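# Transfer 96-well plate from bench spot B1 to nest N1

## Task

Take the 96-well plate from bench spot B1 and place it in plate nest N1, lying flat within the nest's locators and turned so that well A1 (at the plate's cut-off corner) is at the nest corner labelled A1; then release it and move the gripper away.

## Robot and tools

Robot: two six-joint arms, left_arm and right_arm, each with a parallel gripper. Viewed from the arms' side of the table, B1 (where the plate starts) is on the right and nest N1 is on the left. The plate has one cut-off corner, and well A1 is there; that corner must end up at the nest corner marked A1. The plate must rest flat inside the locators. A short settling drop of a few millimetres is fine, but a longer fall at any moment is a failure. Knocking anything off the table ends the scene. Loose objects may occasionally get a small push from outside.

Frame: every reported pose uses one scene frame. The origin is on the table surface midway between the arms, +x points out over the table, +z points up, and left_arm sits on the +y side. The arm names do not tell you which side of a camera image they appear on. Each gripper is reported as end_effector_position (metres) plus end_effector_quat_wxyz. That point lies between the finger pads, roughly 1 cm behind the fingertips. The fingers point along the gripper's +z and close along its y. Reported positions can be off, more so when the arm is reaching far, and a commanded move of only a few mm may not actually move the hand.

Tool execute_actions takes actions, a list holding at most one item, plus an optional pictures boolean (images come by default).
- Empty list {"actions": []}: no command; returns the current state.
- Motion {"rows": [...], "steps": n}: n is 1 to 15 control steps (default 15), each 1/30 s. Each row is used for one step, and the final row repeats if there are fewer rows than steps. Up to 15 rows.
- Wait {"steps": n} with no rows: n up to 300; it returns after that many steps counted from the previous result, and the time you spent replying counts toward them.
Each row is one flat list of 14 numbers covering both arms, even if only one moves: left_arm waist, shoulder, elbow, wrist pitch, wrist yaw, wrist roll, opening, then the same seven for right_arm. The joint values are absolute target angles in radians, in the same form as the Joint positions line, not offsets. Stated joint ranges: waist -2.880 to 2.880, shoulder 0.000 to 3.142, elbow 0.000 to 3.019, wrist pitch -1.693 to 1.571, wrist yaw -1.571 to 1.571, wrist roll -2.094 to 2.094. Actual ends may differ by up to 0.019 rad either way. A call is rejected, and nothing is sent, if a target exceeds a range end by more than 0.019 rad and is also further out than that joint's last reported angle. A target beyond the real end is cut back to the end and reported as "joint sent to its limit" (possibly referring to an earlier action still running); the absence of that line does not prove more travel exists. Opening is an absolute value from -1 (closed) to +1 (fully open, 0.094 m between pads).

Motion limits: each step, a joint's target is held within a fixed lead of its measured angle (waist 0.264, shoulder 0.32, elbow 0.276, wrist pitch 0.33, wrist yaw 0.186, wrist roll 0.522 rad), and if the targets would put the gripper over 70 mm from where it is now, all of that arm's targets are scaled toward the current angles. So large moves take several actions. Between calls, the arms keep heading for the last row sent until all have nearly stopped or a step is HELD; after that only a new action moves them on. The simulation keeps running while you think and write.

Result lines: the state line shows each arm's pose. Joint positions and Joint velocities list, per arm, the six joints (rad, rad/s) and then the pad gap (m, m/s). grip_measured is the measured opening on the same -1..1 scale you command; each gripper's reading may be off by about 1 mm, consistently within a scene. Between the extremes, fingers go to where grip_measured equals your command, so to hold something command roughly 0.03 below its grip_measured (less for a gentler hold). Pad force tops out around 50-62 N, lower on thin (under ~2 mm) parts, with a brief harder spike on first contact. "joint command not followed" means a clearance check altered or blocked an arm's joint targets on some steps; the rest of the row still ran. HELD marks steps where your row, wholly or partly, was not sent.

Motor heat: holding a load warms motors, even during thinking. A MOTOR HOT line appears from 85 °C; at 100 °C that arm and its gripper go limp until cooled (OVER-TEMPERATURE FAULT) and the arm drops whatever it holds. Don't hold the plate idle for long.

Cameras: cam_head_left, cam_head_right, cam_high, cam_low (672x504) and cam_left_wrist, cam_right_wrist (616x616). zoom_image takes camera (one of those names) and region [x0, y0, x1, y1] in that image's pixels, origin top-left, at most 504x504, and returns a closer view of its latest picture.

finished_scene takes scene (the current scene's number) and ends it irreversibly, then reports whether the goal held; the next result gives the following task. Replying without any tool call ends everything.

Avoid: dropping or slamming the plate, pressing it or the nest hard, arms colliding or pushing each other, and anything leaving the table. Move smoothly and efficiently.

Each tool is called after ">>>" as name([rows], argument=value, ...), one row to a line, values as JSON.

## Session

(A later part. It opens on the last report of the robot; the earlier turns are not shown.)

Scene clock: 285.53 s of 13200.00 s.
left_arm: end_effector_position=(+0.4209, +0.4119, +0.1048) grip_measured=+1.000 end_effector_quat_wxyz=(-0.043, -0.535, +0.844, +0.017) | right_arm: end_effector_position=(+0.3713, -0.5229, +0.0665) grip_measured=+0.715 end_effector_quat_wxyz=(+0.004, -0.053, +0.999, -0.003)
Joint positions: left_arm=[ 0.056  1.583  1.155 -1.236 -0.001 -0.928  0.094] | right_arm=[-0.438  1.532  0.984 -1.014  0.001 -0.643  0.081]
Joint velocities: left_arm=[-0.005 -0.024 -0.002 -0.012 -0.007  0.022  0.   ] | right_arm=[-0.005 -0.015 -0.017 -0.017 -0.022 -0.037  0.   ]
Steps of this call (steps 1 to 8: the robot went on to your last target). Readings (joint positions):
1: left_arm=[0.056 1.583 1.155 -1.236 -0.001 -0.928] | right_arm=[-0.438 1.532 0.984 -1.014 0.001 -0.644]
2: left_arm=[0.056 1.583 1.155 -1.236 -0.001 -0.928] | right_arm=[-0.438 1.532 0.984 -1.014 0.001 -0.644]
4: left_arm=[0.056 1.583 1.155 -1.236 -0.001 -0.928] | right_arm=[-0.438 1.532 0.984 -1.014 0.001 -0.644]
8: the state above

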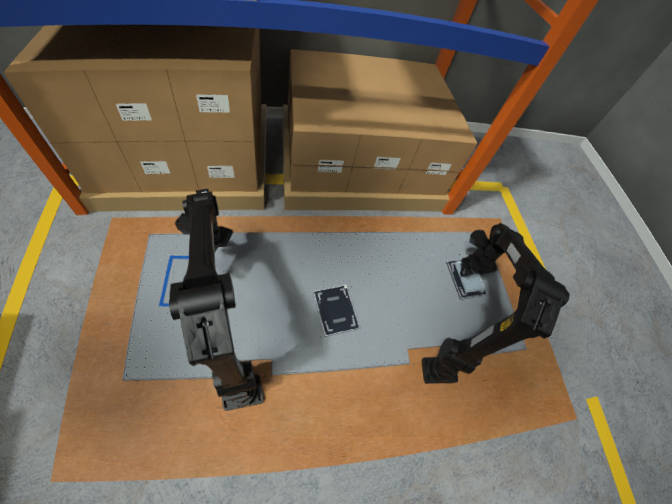

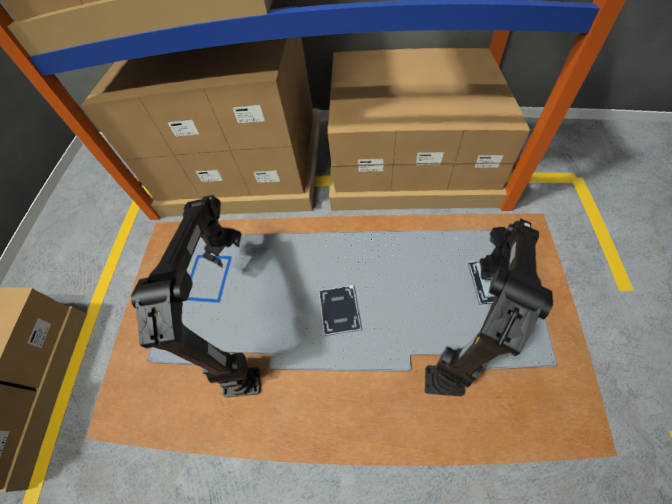

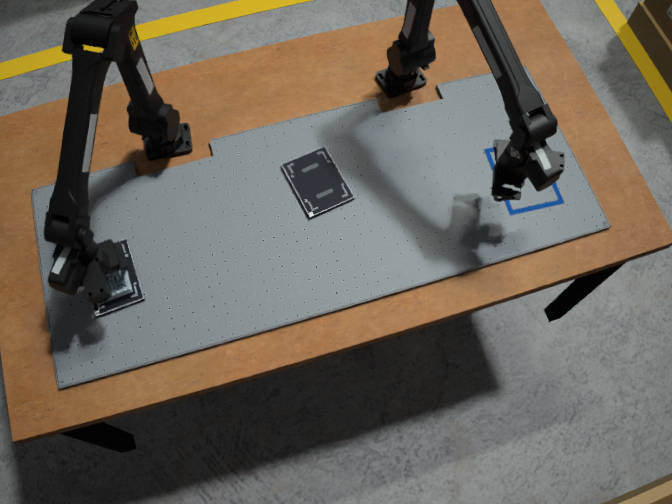

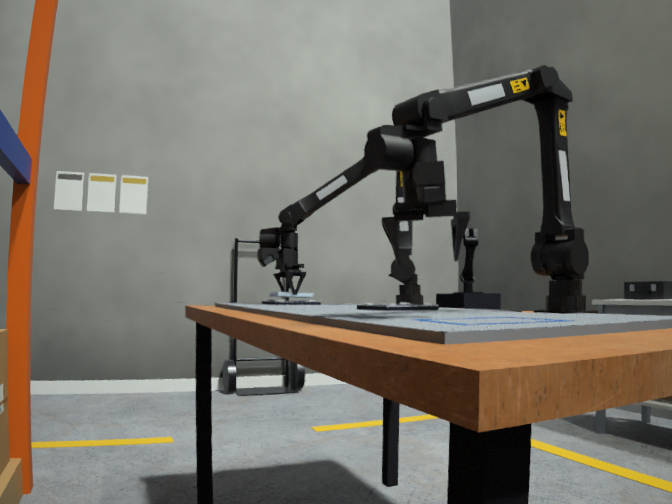

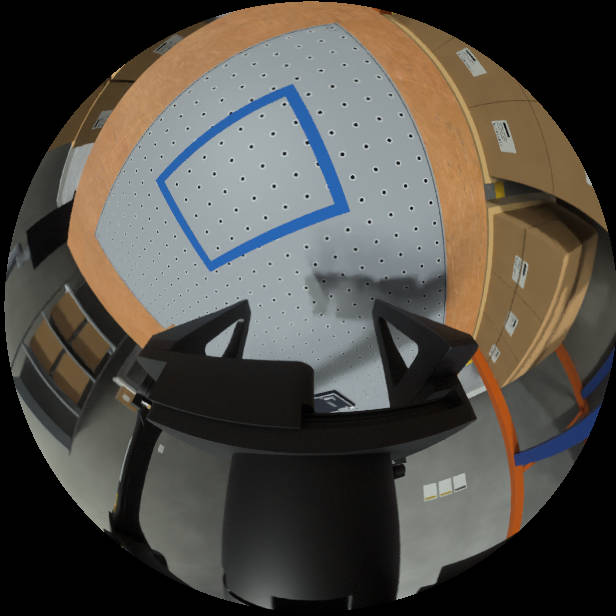

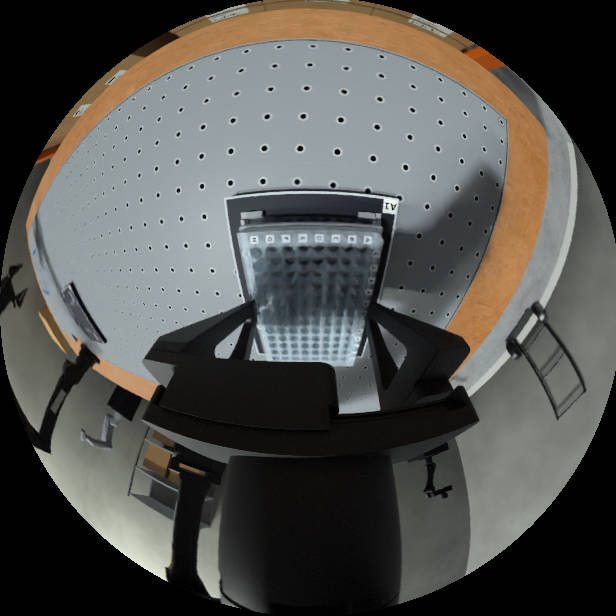

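>>> execute_actions([
  {"rows":[[0.05,1.55,1.15,-1.245,0,-0.93,1,-0.431,1.553,1.02,-1.001,0,-0.626,0.69],[0.05,1.55,1.15,-1.245,0,-0.93,1,-0.43,1.555,1.02,-1.0,0,-0.624,0.69],[0.05,1.55,1.15,-1.245,0,-0.93,1,-0.429,1.557,1.02,-0.999,0,-0.623,0.69],[0.05,1.55,1.15,-1.245,0,-0.93,1,-0.429,1.559,1.02,-0.998,0,-0.623,0.69],[0.05,1.55,1.15,-1.245,0,-0.93,1,-0.429,1.561,1.02,-0.997,0,-0.623,0.69],[0.05,1.55,1.15,-1.245,0,-0.93,1,-0.43,1.563,1.02,-0.996,0,-0.623,0.69],[0.05,1.55,1.15,-1.245,0,-0.93,1,-0.43,1.565,1.02,-0.995,0,-0.623,0.69],[0.05,1.55,1.15,-1.245,0,-0.93,1,-0.43,1.566,1.02,-0.994,0,-0.623,0.69]],"steps":15},
])

>>> zoom_image(camera="cam_right_wrist", region=[225,200,285,250])

>>> zoom_image(camera="cam_right_wrist", region=[340,200,400,250])

>>> zoom_image(camera="cam_low", region=[250,275,330,315])

Scene clock: 297.03 s of 13200.00 s.
left_arm: end_effector_position=(+0.4209, +0.4119, +0.1048) grip_measured=+1.000 end_effector_quat_wxyz=(-0.043, -0.535, +0.844, +0.017) | right_arm: end_effector_position=(+0.3725, -0.5234, +0.0618) grip_measured=+0.715 end_effector_quat_wxyz=(+0.002, -0.051, +0.999, -0.001)
Joint positions: left_arm=[ 0.056  1.583  1.155 -1.236 -0.001 -0.928  0.094] | right_arm=[-0.438  1.545  0.984 -1.005  0.001 -0.639  0.081]
Joint velocities: left_arm=[-0.005 -0.005  0.002 -0.007  0.007 -0.022  0.   ] | right_arm=[ 0.005 -0.005 -0.022  0.002  0.022  0.022 -0.   ]
Steps of this call (steps 1 to 15: the robot went on to your last target; steps 16 to 90: nothing new was sent; then 8.00 s passed at rest; steps 91 to 105: all 15 steps of this action). Readings (joint positions):
91: left_arm=[0.056 1.583 1.155 -1.236 -0.001 -0.928] | right_arm=[-0.438 1.532 0.984 -1.014 0.001 -0.643]
92: left_arm=[0.056 1.583 1.155 -1.236 -0.001 -0.928] | right_arm=[-0.438 1.532 0.984 -1.013 0.001 -0.642]
94: left_arm=[0.056 1.583 1.155 -1.236 -0.001 -0.928] | right_arm=[-0.438 1.532 0.984 -1.011 0.001 -0.641]
98: left_arm=[0.056 1.583 1.155 -1.236 -0.001 -0.928] | right_arm=[-0.438 1.537 0.984 -1.007 0.001 -0.639]
105: the state above

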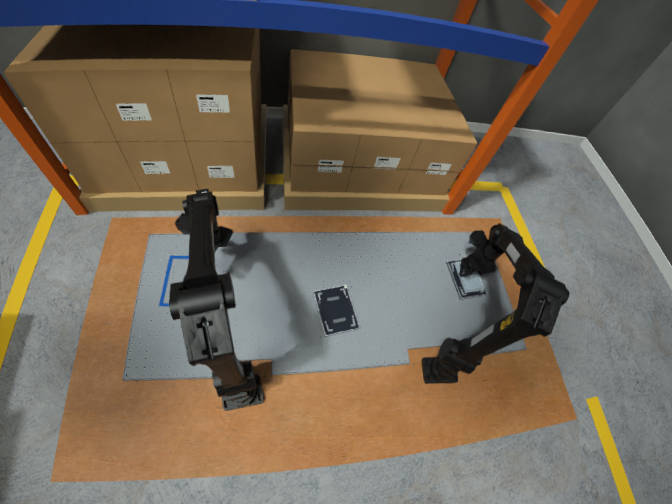

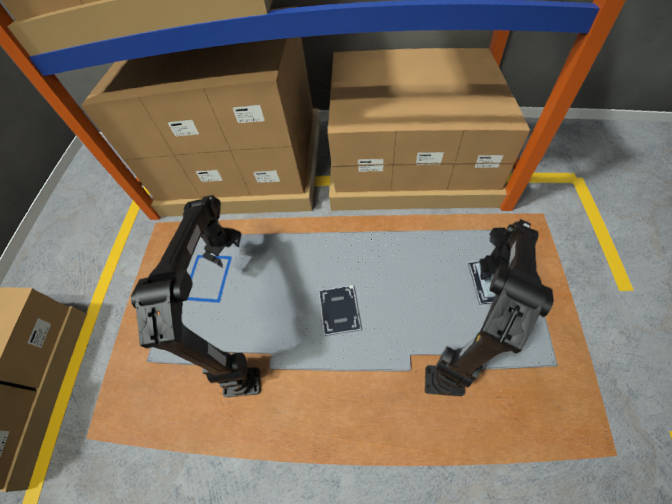

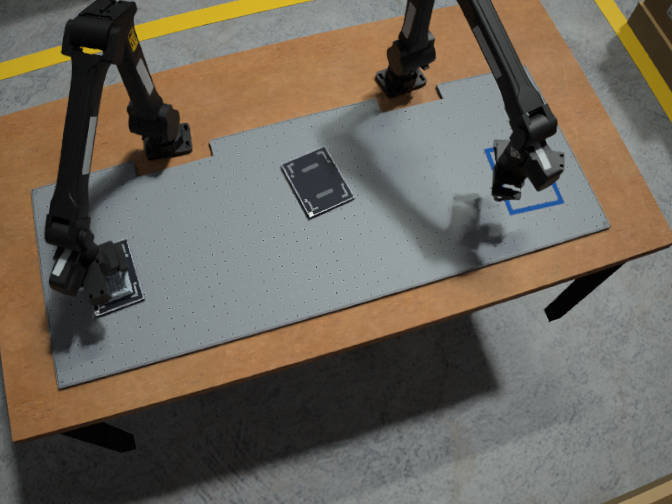

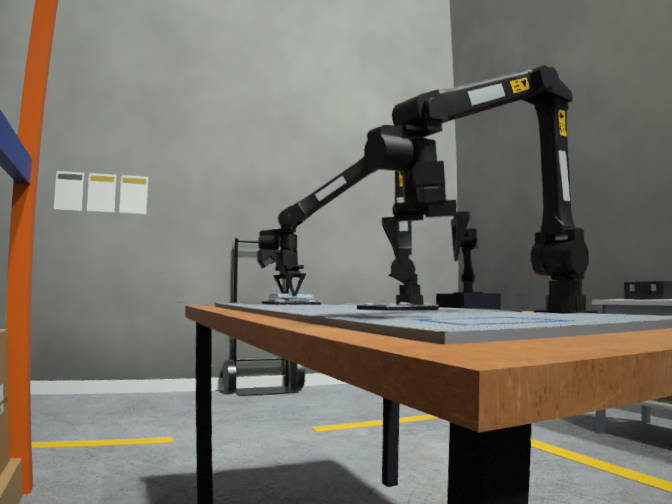

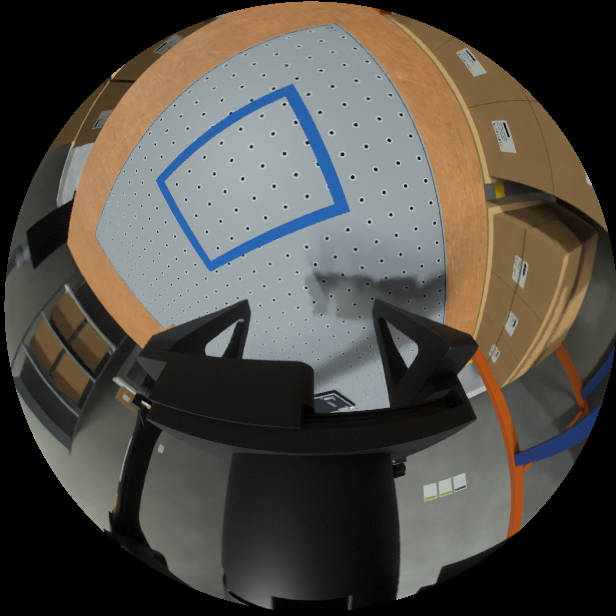

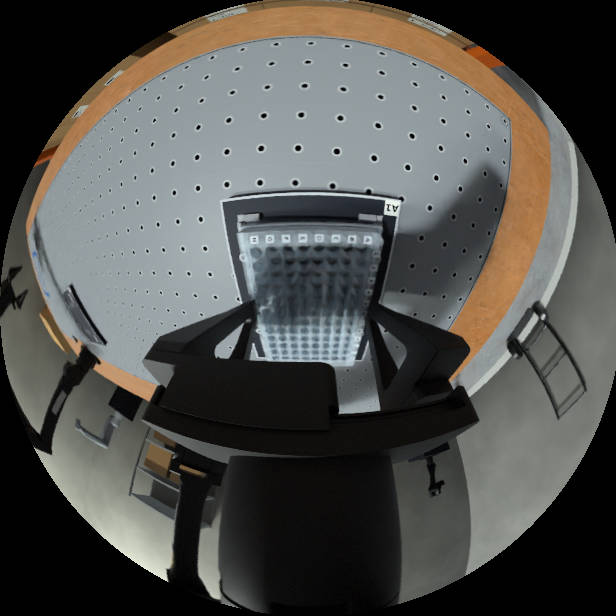

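Region (225, 200, 285, 250) of cam_right_wrist's 616x616 image, scaled by 8.400, with more detail than that image has.

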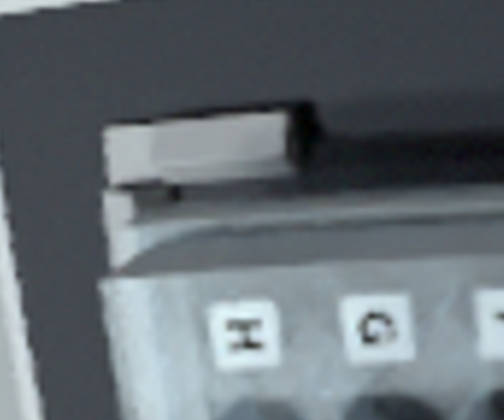

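Region (340, 200, 400, 250) of cam_right_wrist's 616x616 image, scaled by 8.400, with more detail than that image has.

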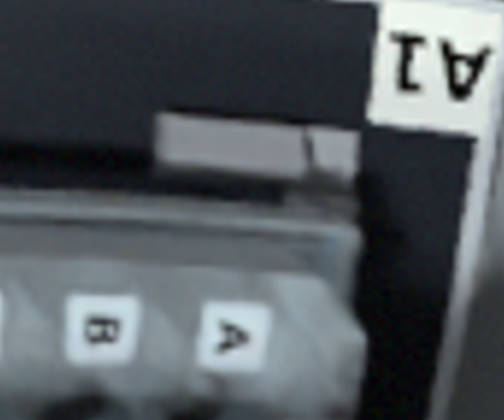

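Region (250, 275, 330, 315) of cam_low's 672x504 image, scaled by 6.300, with more detail than that image has.

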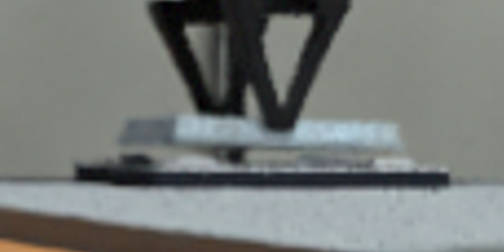

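>>> execute_actions([
  {"rows":[[0.05,1.55,1.15,-1.245,0,-0.93,1,-0.428,1.558,1.02,-0.998,0,-0.63,0.69],[0.05,1.55,1.15,-1.245,0,-0.93,1,-0.426,1.558,1.02,-0.998,0,-0.63,0.69],[0.05,1.55,1.15,-1.245,0,-0.93,1,-0.426,1.558,1.02,-0.998,0,-0.63,0.69],[0.05,1.55,1.15,-1.245,0,-0.93,1,-0.428,1.558,1.02,-0.998,0,-0.63,0.69],[0.05,1.55,1.15,-1.245,0,-0.93,1,-0.431,1.558,1.02,-0.998,0,-0.63,0.69]],"steps":10},
])

>>> zoom_image(camera="cam_right_wrist", region=[225,200,285,250])

>>> zoom_image(camera="cam_right_wrist", region=[340,200,400,250])

Scene clock: 305.67 s of 13200.00 s.
left_arm: end_effector_position=(+0.4209, +0.4119, +0.1048) grip_measured=+1.000 end_effector_quat_wxyz=(-0.043, -0.535, +0.844, +0.017) | right_arm: end_effector_position=(+0.3729, -0.5228, +0.0618) grip_measured=+0.715 end_effector_quat_wxyz=(+0.002, -0.052, +0.999, -0.001)
Joint positions: left_arm=[ 0.056  1.583  1.155 -1.236 -0.001 -0.928  0.094] | right_arm=[-0.436  1.545  0.984 -1.005  0.001 -0.638  0.081]
Joint velocities: left_arm=[-0.005 -0.005  0.012 -0.007 -0.007 -0.022  0.   ] | right_arm=[-0.005 -0.005  0.007 -0.002  0.007  0.066  0.001]
Steps of this call (steps 1 to 15: the robot went on to your last target; steps 16 to 90: nothing new was sent; then 5.30 s passed at rest; steps 91 to 100: all 10 steps of this action). Readings (joint positions):
91: left_arm=[0.056 1.583 1.155 -1.236 -0.001 -0.928] | right_arm=[-0.438 1.545 0.984 -1.005 0.001 -0.638]
92: left_arm=[0.056 1.583 1.155 -1.236 -0.001 -0.928] | right_arm=[-0.438 1.545 0.984 -1.005 0.001 -0.638]
94: left_arm=[0.056 1.583 1.155 -1.236 -0.001 -0.928] | right_arm=[-0.436 1.545 0.984 -1.005 0.001 -0.638]
98: left_arm=[0.056 1.583 1.155 -1.236 -0.001 -0.928] | right_arm=[-0.436 1.545 0.984 -1.005 0.001 -0.638]
100: the state above

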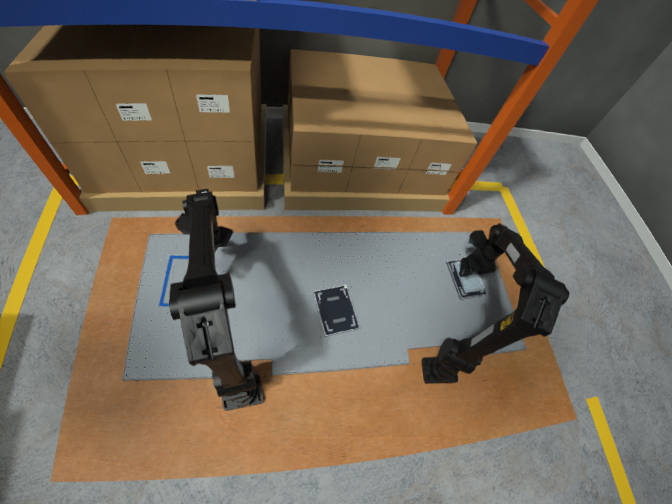

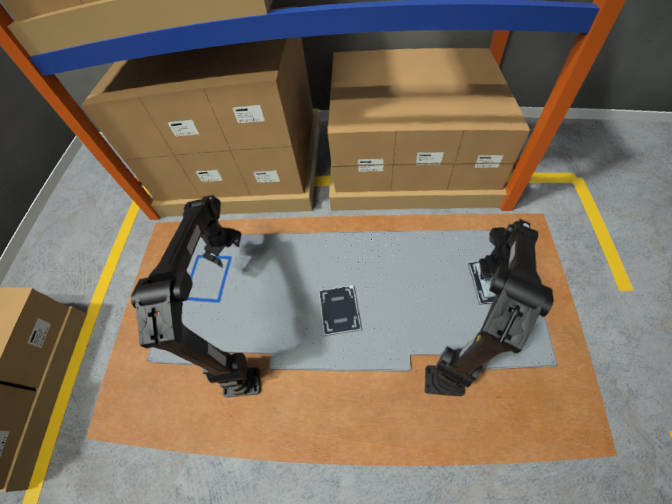

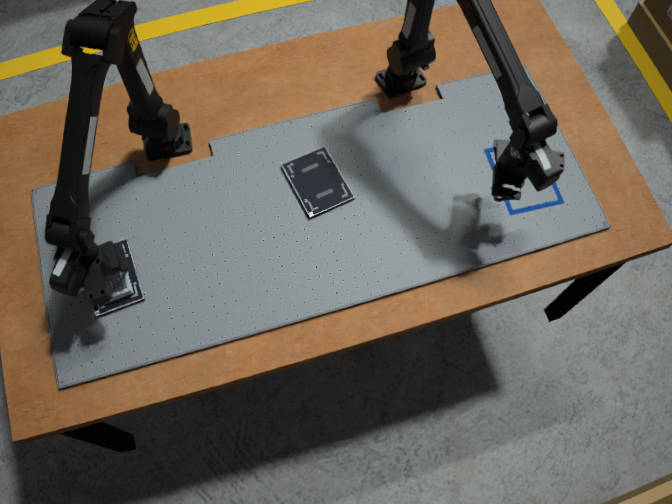

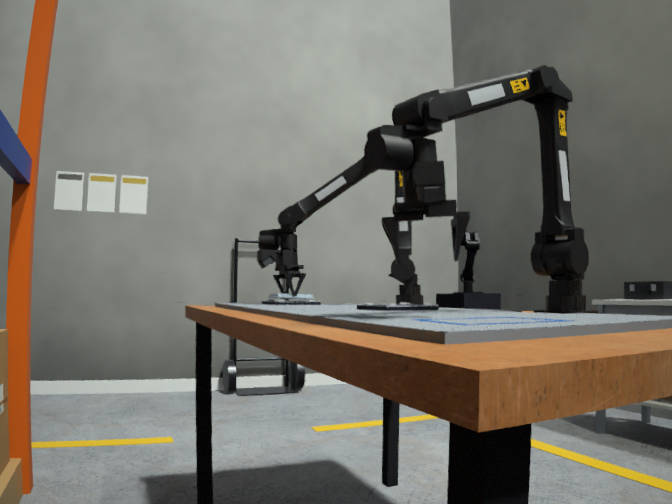

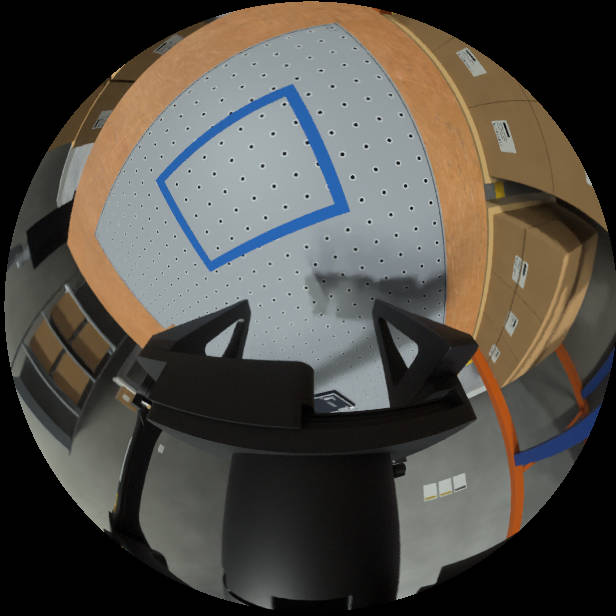

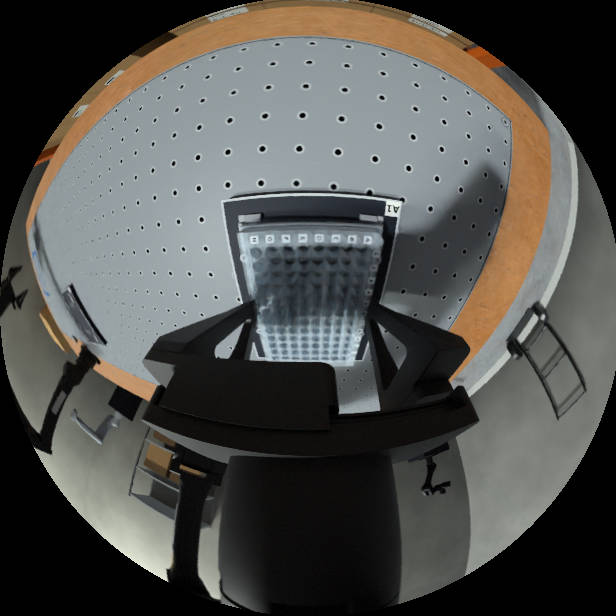

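Region (225, 200, 285, 250) of cam_right_wrist's 616x616 image, scaled by 8.400, with more detail than that image has.

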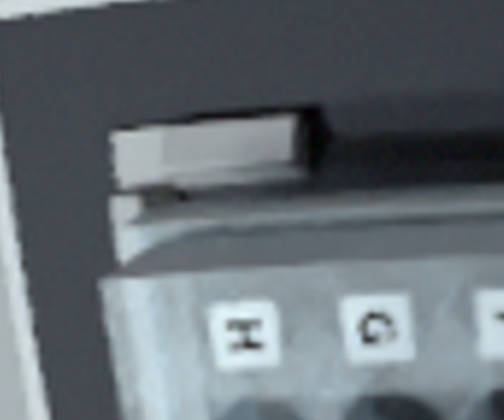

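Region (340, 200, 400, 250) of cam_right_wrist's 616x616 image, scaled by 8.400, with more detail than that image has.

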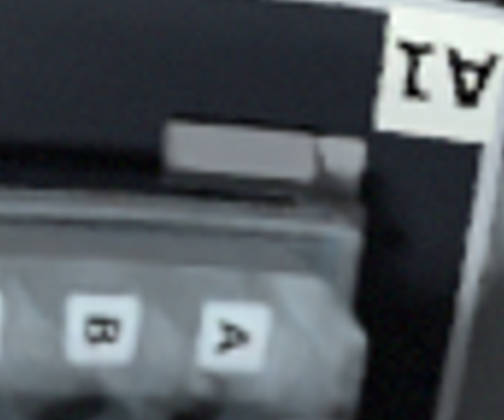

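>>> execute_actions([
  {"rows":[[0.05,1.55,1.15,-1.245,0,-0.93,1,-0.433,1.563,1.02,-0.996,0,-0.632,0.69],[0.05,1.55,1.15,-1.245,0,-0.93,1,-0.433,1.566,1.02,-0.995,0,-0.632,0.69],[0.05,1.55,1.15,-1.245,0,-0.93,1,-0.433,1.568,1.02,-0.995,0,-0.632,0.69],[0.05,1.55,1.15,-1.245,0,-0.93,1,-0.433,1.57,1.02,-0.994,0,-0.632,0.69],[0.05,1.55,1.15,-1.245,0,-0.93,1,-0.433,1.572,1.02,-0.994,0,-0.632,0.69],[0.05,1.55,1.15,-1.245,0,-0.93,1,-0.433,1.574,1.02,-0.993,0,-0.632,0.69],[0.05,1.55,1.15,-1.245,0,-0.93,1,-0.433,1.576,1.02,-0.992,0,-0.632,0.69],[0.05,1.55,1.15,-1.245,0,-0.93,1,-0.433,1.577,1.02,-0.992,0,-0.632,0.69],[0.05,1.55,1.15,-1.245,0,-0.93,1,-0.433,1.578,1.02,-0.991,0,-0.632,0.69]],"steps":15},
])

>>> zoom_image(camera="cam_right_wrist", region=[225,200,285,250])

>>> zoom_image(camera="cam_right_wrist", region=[340,200,400,250])

>>> zoom_image(camera="cam_low", region=[250,275,330,315])

Scene clock: 314.97 s of 13200.00 s.
left_arm: end_effector_position=(+0.4209, +0.4119, +0.1048) grip_measured=+1.000 end_effector_quat_wxyz=(-0.043, -0.535, +0.844, +0.017) | right_arm: end_effector_position=(+0.3727, -0.5227, +0.0572) grip_measured=+0.715 end_effector_quat_wxyz=(-0.002, -0.052, +0.999, +0.001)
Joint positions: left_arm=[ 0.056  1.583  1.155 -1.236 -0.001 -0.928  0.094] | right_arm=[-0.436  1.556  0.984 -1.002  0.001 -0.638  0.081]
Joint velocities: left_arm=[-0.005  0.005  0.002 -0.002 -0.007  0.022  0.   ] | right_arm=[-0.015  0.005  0.022 -0.002  0.007 -0.037  0.   ]
Steps of this call (steps 1 to 15: the robot went on to your last target; steps 16 to 90: nothing new was sent; then 5.80 s passed at rest; steps 91 to 105: all 15 steps of this action). Readings (joint positions):
91: left_arm=[0.056 1.583 1.155 -1.236 -0.001 -0.928] | right_arm=[-0.436 1.545 0.984 -1.005 0.001 -0.638]
92: left_arm=[0.056 1.583 1.155 -1.236 -0.001 -0.928] | right_arm=[-0.436 1.545 0.984 -1.005 0.001 -0.638]
94: left_arm=[0.056 1.583 1.155 -1.236 -0.001 -0.928] | right_arm=[-0.436 1.545 0.984 -1.005 0.001 -0.638]
98: left_arm=[0.056 1.583 1.155 -1.236 -0.001 -0.928] | right_arm=[-0.436 1.548 0.984 -1.004 0.001 -0.638]
105: the state above

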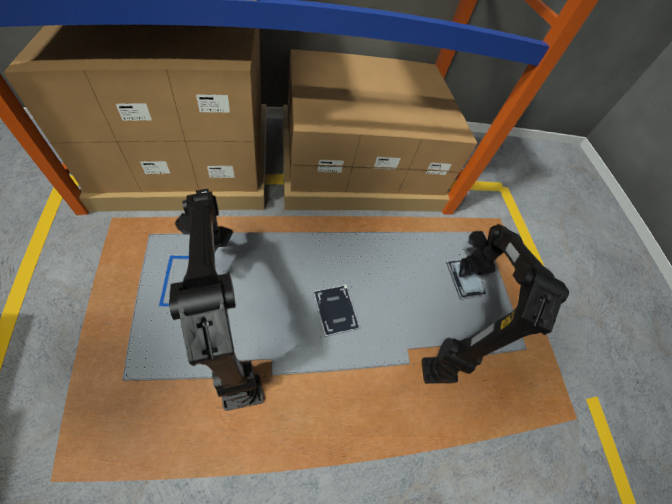

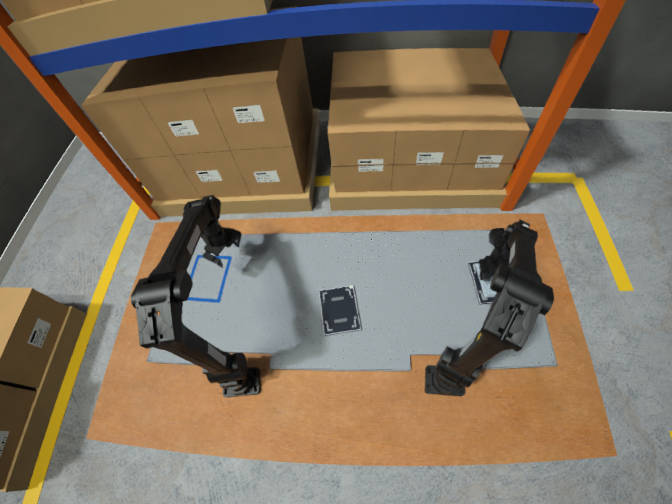

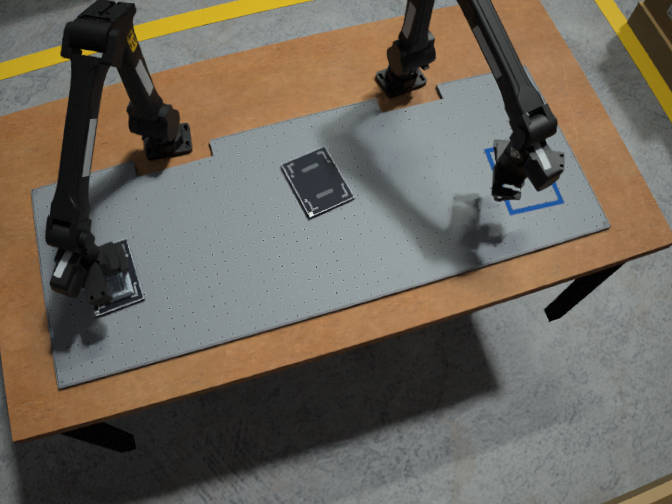

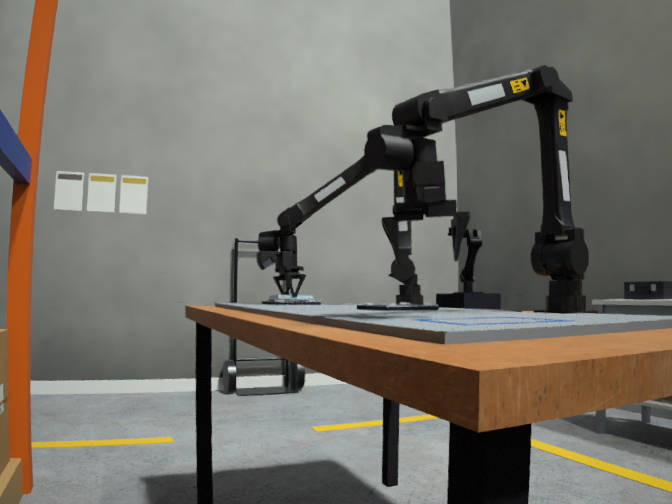

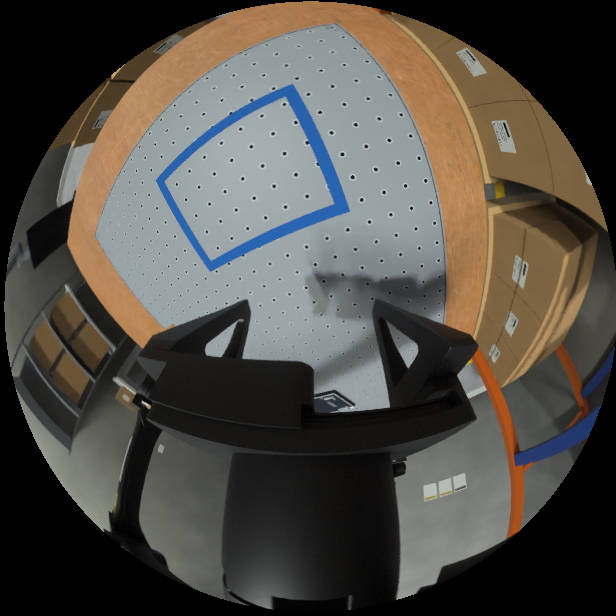

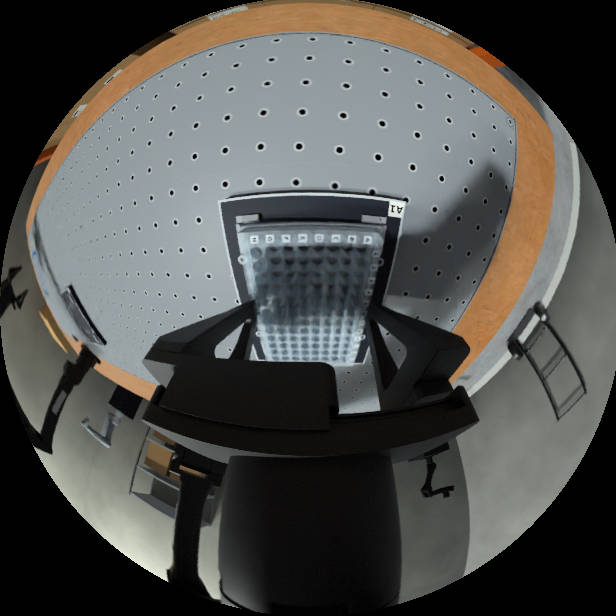

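Region (225, 200, 285, 250) of cam_right_wrist's 616x616 image, scaled by 8.400, with more detail than that image has.

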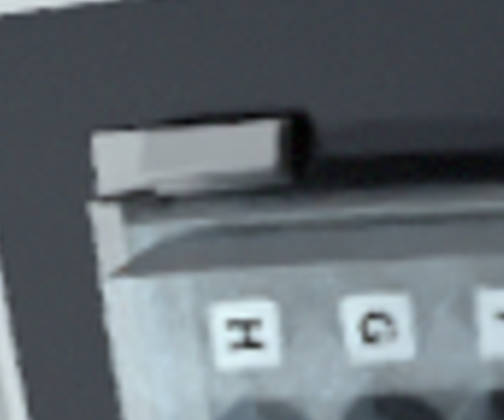

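Region (340, 200, 400, 250) of cam_right_wrist's 616x616 image, scaled by 8.400, with more detail than that image has.

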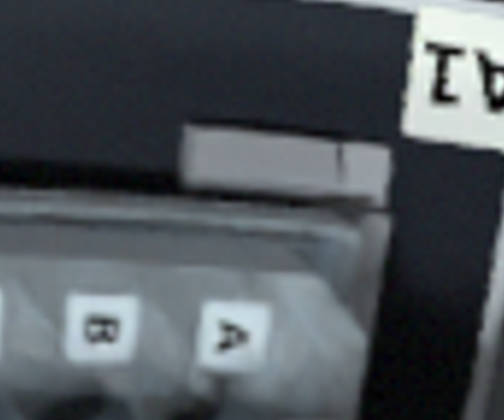

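Region (250, 275, 330, 315) of cam_low's 672x504 image, scaled by 6.300, with more detail than that image has.

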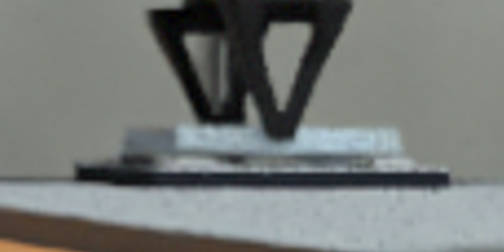

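>>> execute_actions([
  {"rows":[[0.05,1.55,1.15,-1.245,0,-0.93,1,-0.433,1.579,1.02,-0.991,0,-0.632,0.69],[0.05,1.55,1.15,-1.245,0,-0.93,1,-0.433,1.581,1.02,-0.991,0,-0.632,0.69],[0.05,1.55,1.15,-1.245,0,-0.93,1,-0.433,1.583,1.02,-0.99,0,-0.632,0.69],[0.05,1.55,1.15,-1.245,0,-0.93,1,-0.433,1.585,1.02,-0.99,0,-0.632,0.69],[0.05,1.55,1.15,-1.245,0,-0.93,1,-0.433,1.586,1.02,-0.989,0,-0.632,0.69],[0.05,1.55,1.15,-1.245,0,-0.93,1,-0.433,1.587,1.02,-0.989,0,-0.632,0.69],[0.05,1.55,1.15,-1.245,0,-0.93,1,-0.433,1.588,1.02,-0.988,0,-0.632,0.69],[0.05,1.55,1.15,-1.245,0,-0.93,1,-0.433,1.589,1.02,-0.988,0,-0.632,0.69]],"steps":15},
])

>>> zoom_image(camera="cam_right_wrist", region=[225,200,285,250])

>>> zoom_image(camera="cam_right_wrist", region=[340,200,400,250])

>>> zoom_image(camera="cam_low", region=[250,275,330,315])

Scene clock: 322.57 s of 13200.00 s.
left_arm: end_effector_position=(+0.4209, +0.4119, +0.1048) grip_measured=+1.000 end_effector_quat_wxyz=(-0.043, -0.535, +0.844, +0.017) | right_arm: end_effector_position=(+0.3726, -0.5224, +0.0547) grip_measured=+0.715 end_effector_quat_wxyz=(-0.004, -0.052, +0.999, +0.003)
Joint positions: left_arm=[ 0.056  1.583  1.155 -1.236 -0.001 -0.928  0.094] | right_arm=[-0.436  1.563  0.984 -1.001 -0.001 -0.638  0.081]
Joint velocities: left_arm=[-0.015 -0.015  0.002 -0.017  0.007  0.022  0.   ] | right_arm=[-0.005 -0.005 -0.002  0.012 -0.081 -0.022 -0.001]
Steps of this call (steps 1 to 15: the robot went on to your last target; steps 16 to 90: nothing new was sent; then 4.10 s passed at rest; steps 91 to 105: all 15 steps of this action). Readings (joint positions):
91: left_arm=[0.056 1.583 1.155 -1.236 -0.001 -0.928] | right_arm=[-0.436 1.556 0.984 -1.002 0.001 -0.638]
92: left_arm=[0.056 1.583 1.155 -1.236 -0.001 -0.928] | right_arm=[-0.436 1.556 0.984 -1.002 0.001 -0.638]
94: left_arm=[0.056 1.583 1.155 -1.236 -0.001 -0.928] | right_arm=[-0.436 1.557 0.984 -1.002 0.001 -0.638]
98: left_arm=[0.056 1.583 1.155 -1.236 -0.001 -0.928] | right_arm=[-0.436 1.561 0.984 -1.002 0.000 -0.638]
105: the state above

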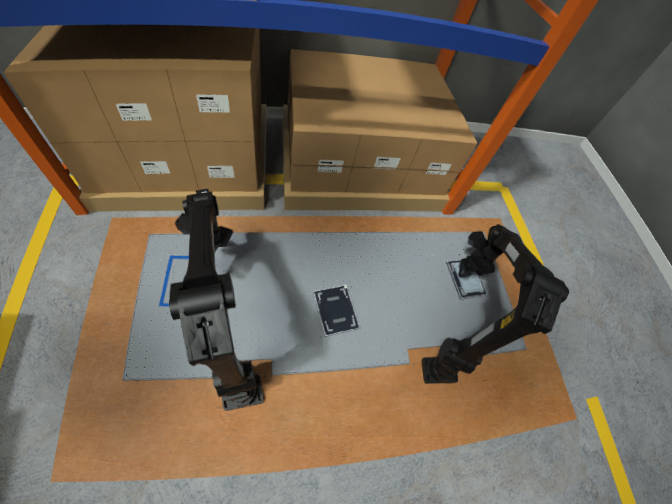

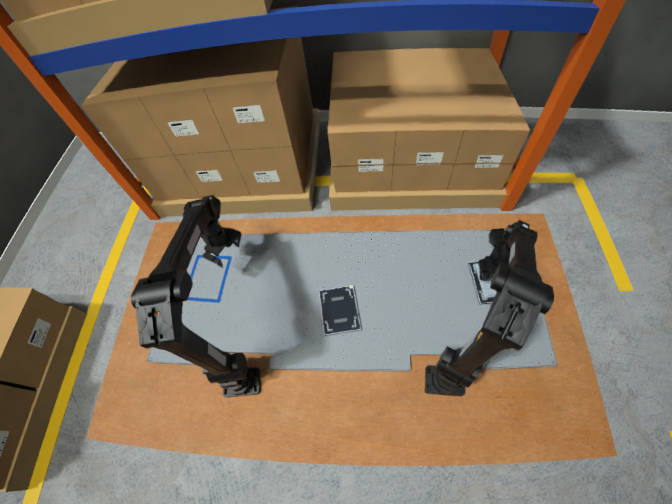

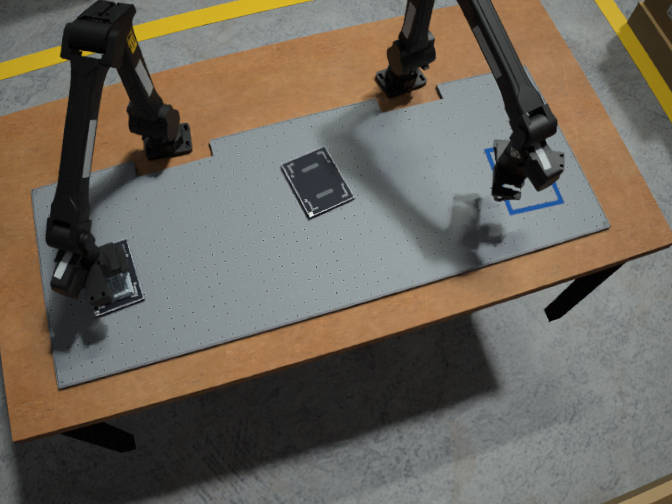

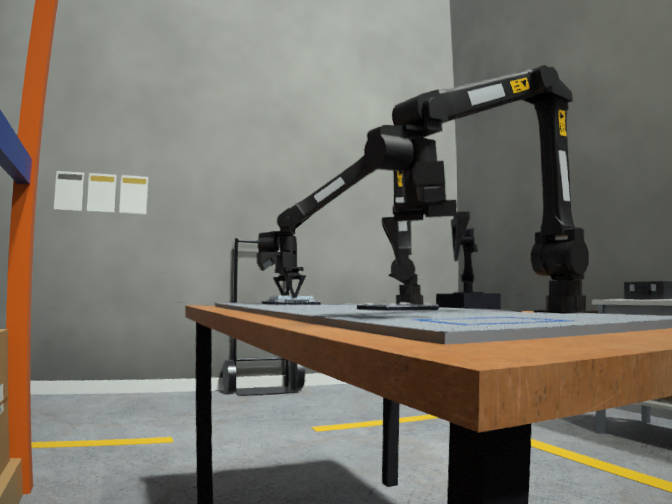

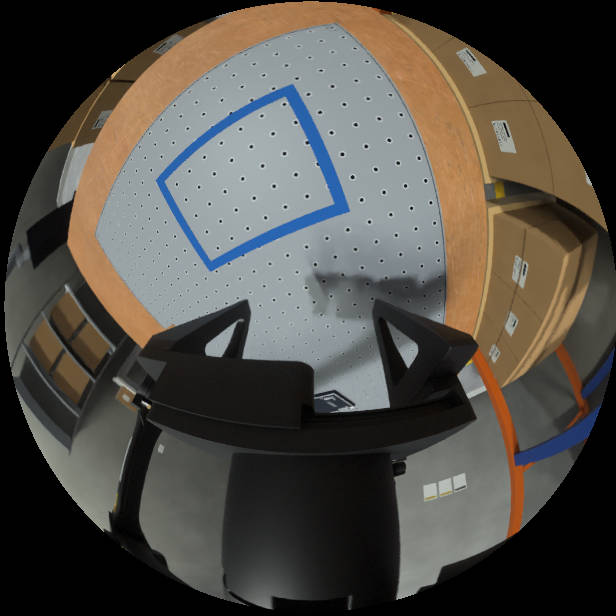

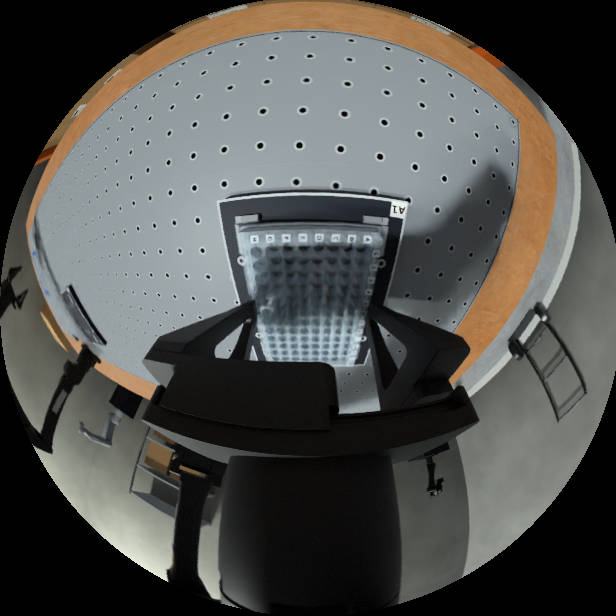

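Region (225, 200, 285, 250) of cam_right_wrist's 616x616 image, scaled by 8.400, with more detail than that image has.

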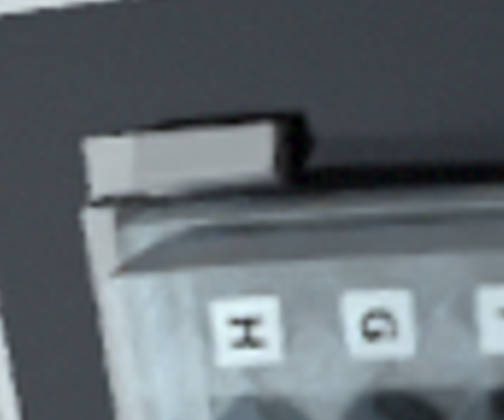

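Region (340, 200, 400, 250) of cam_right_wrist's 616x616 image, scaled by 8.400, with more detail than that image has.

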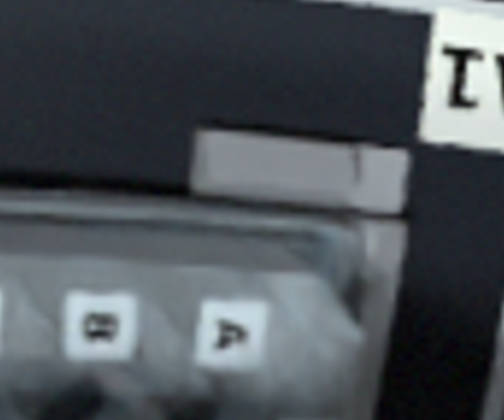

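Region (250, 275, 330, 315) of cam_low's 672x504 image, scaled by 6.300, with more detail than that image has.

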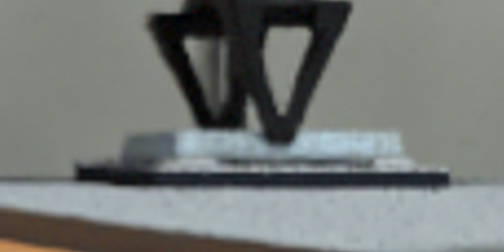

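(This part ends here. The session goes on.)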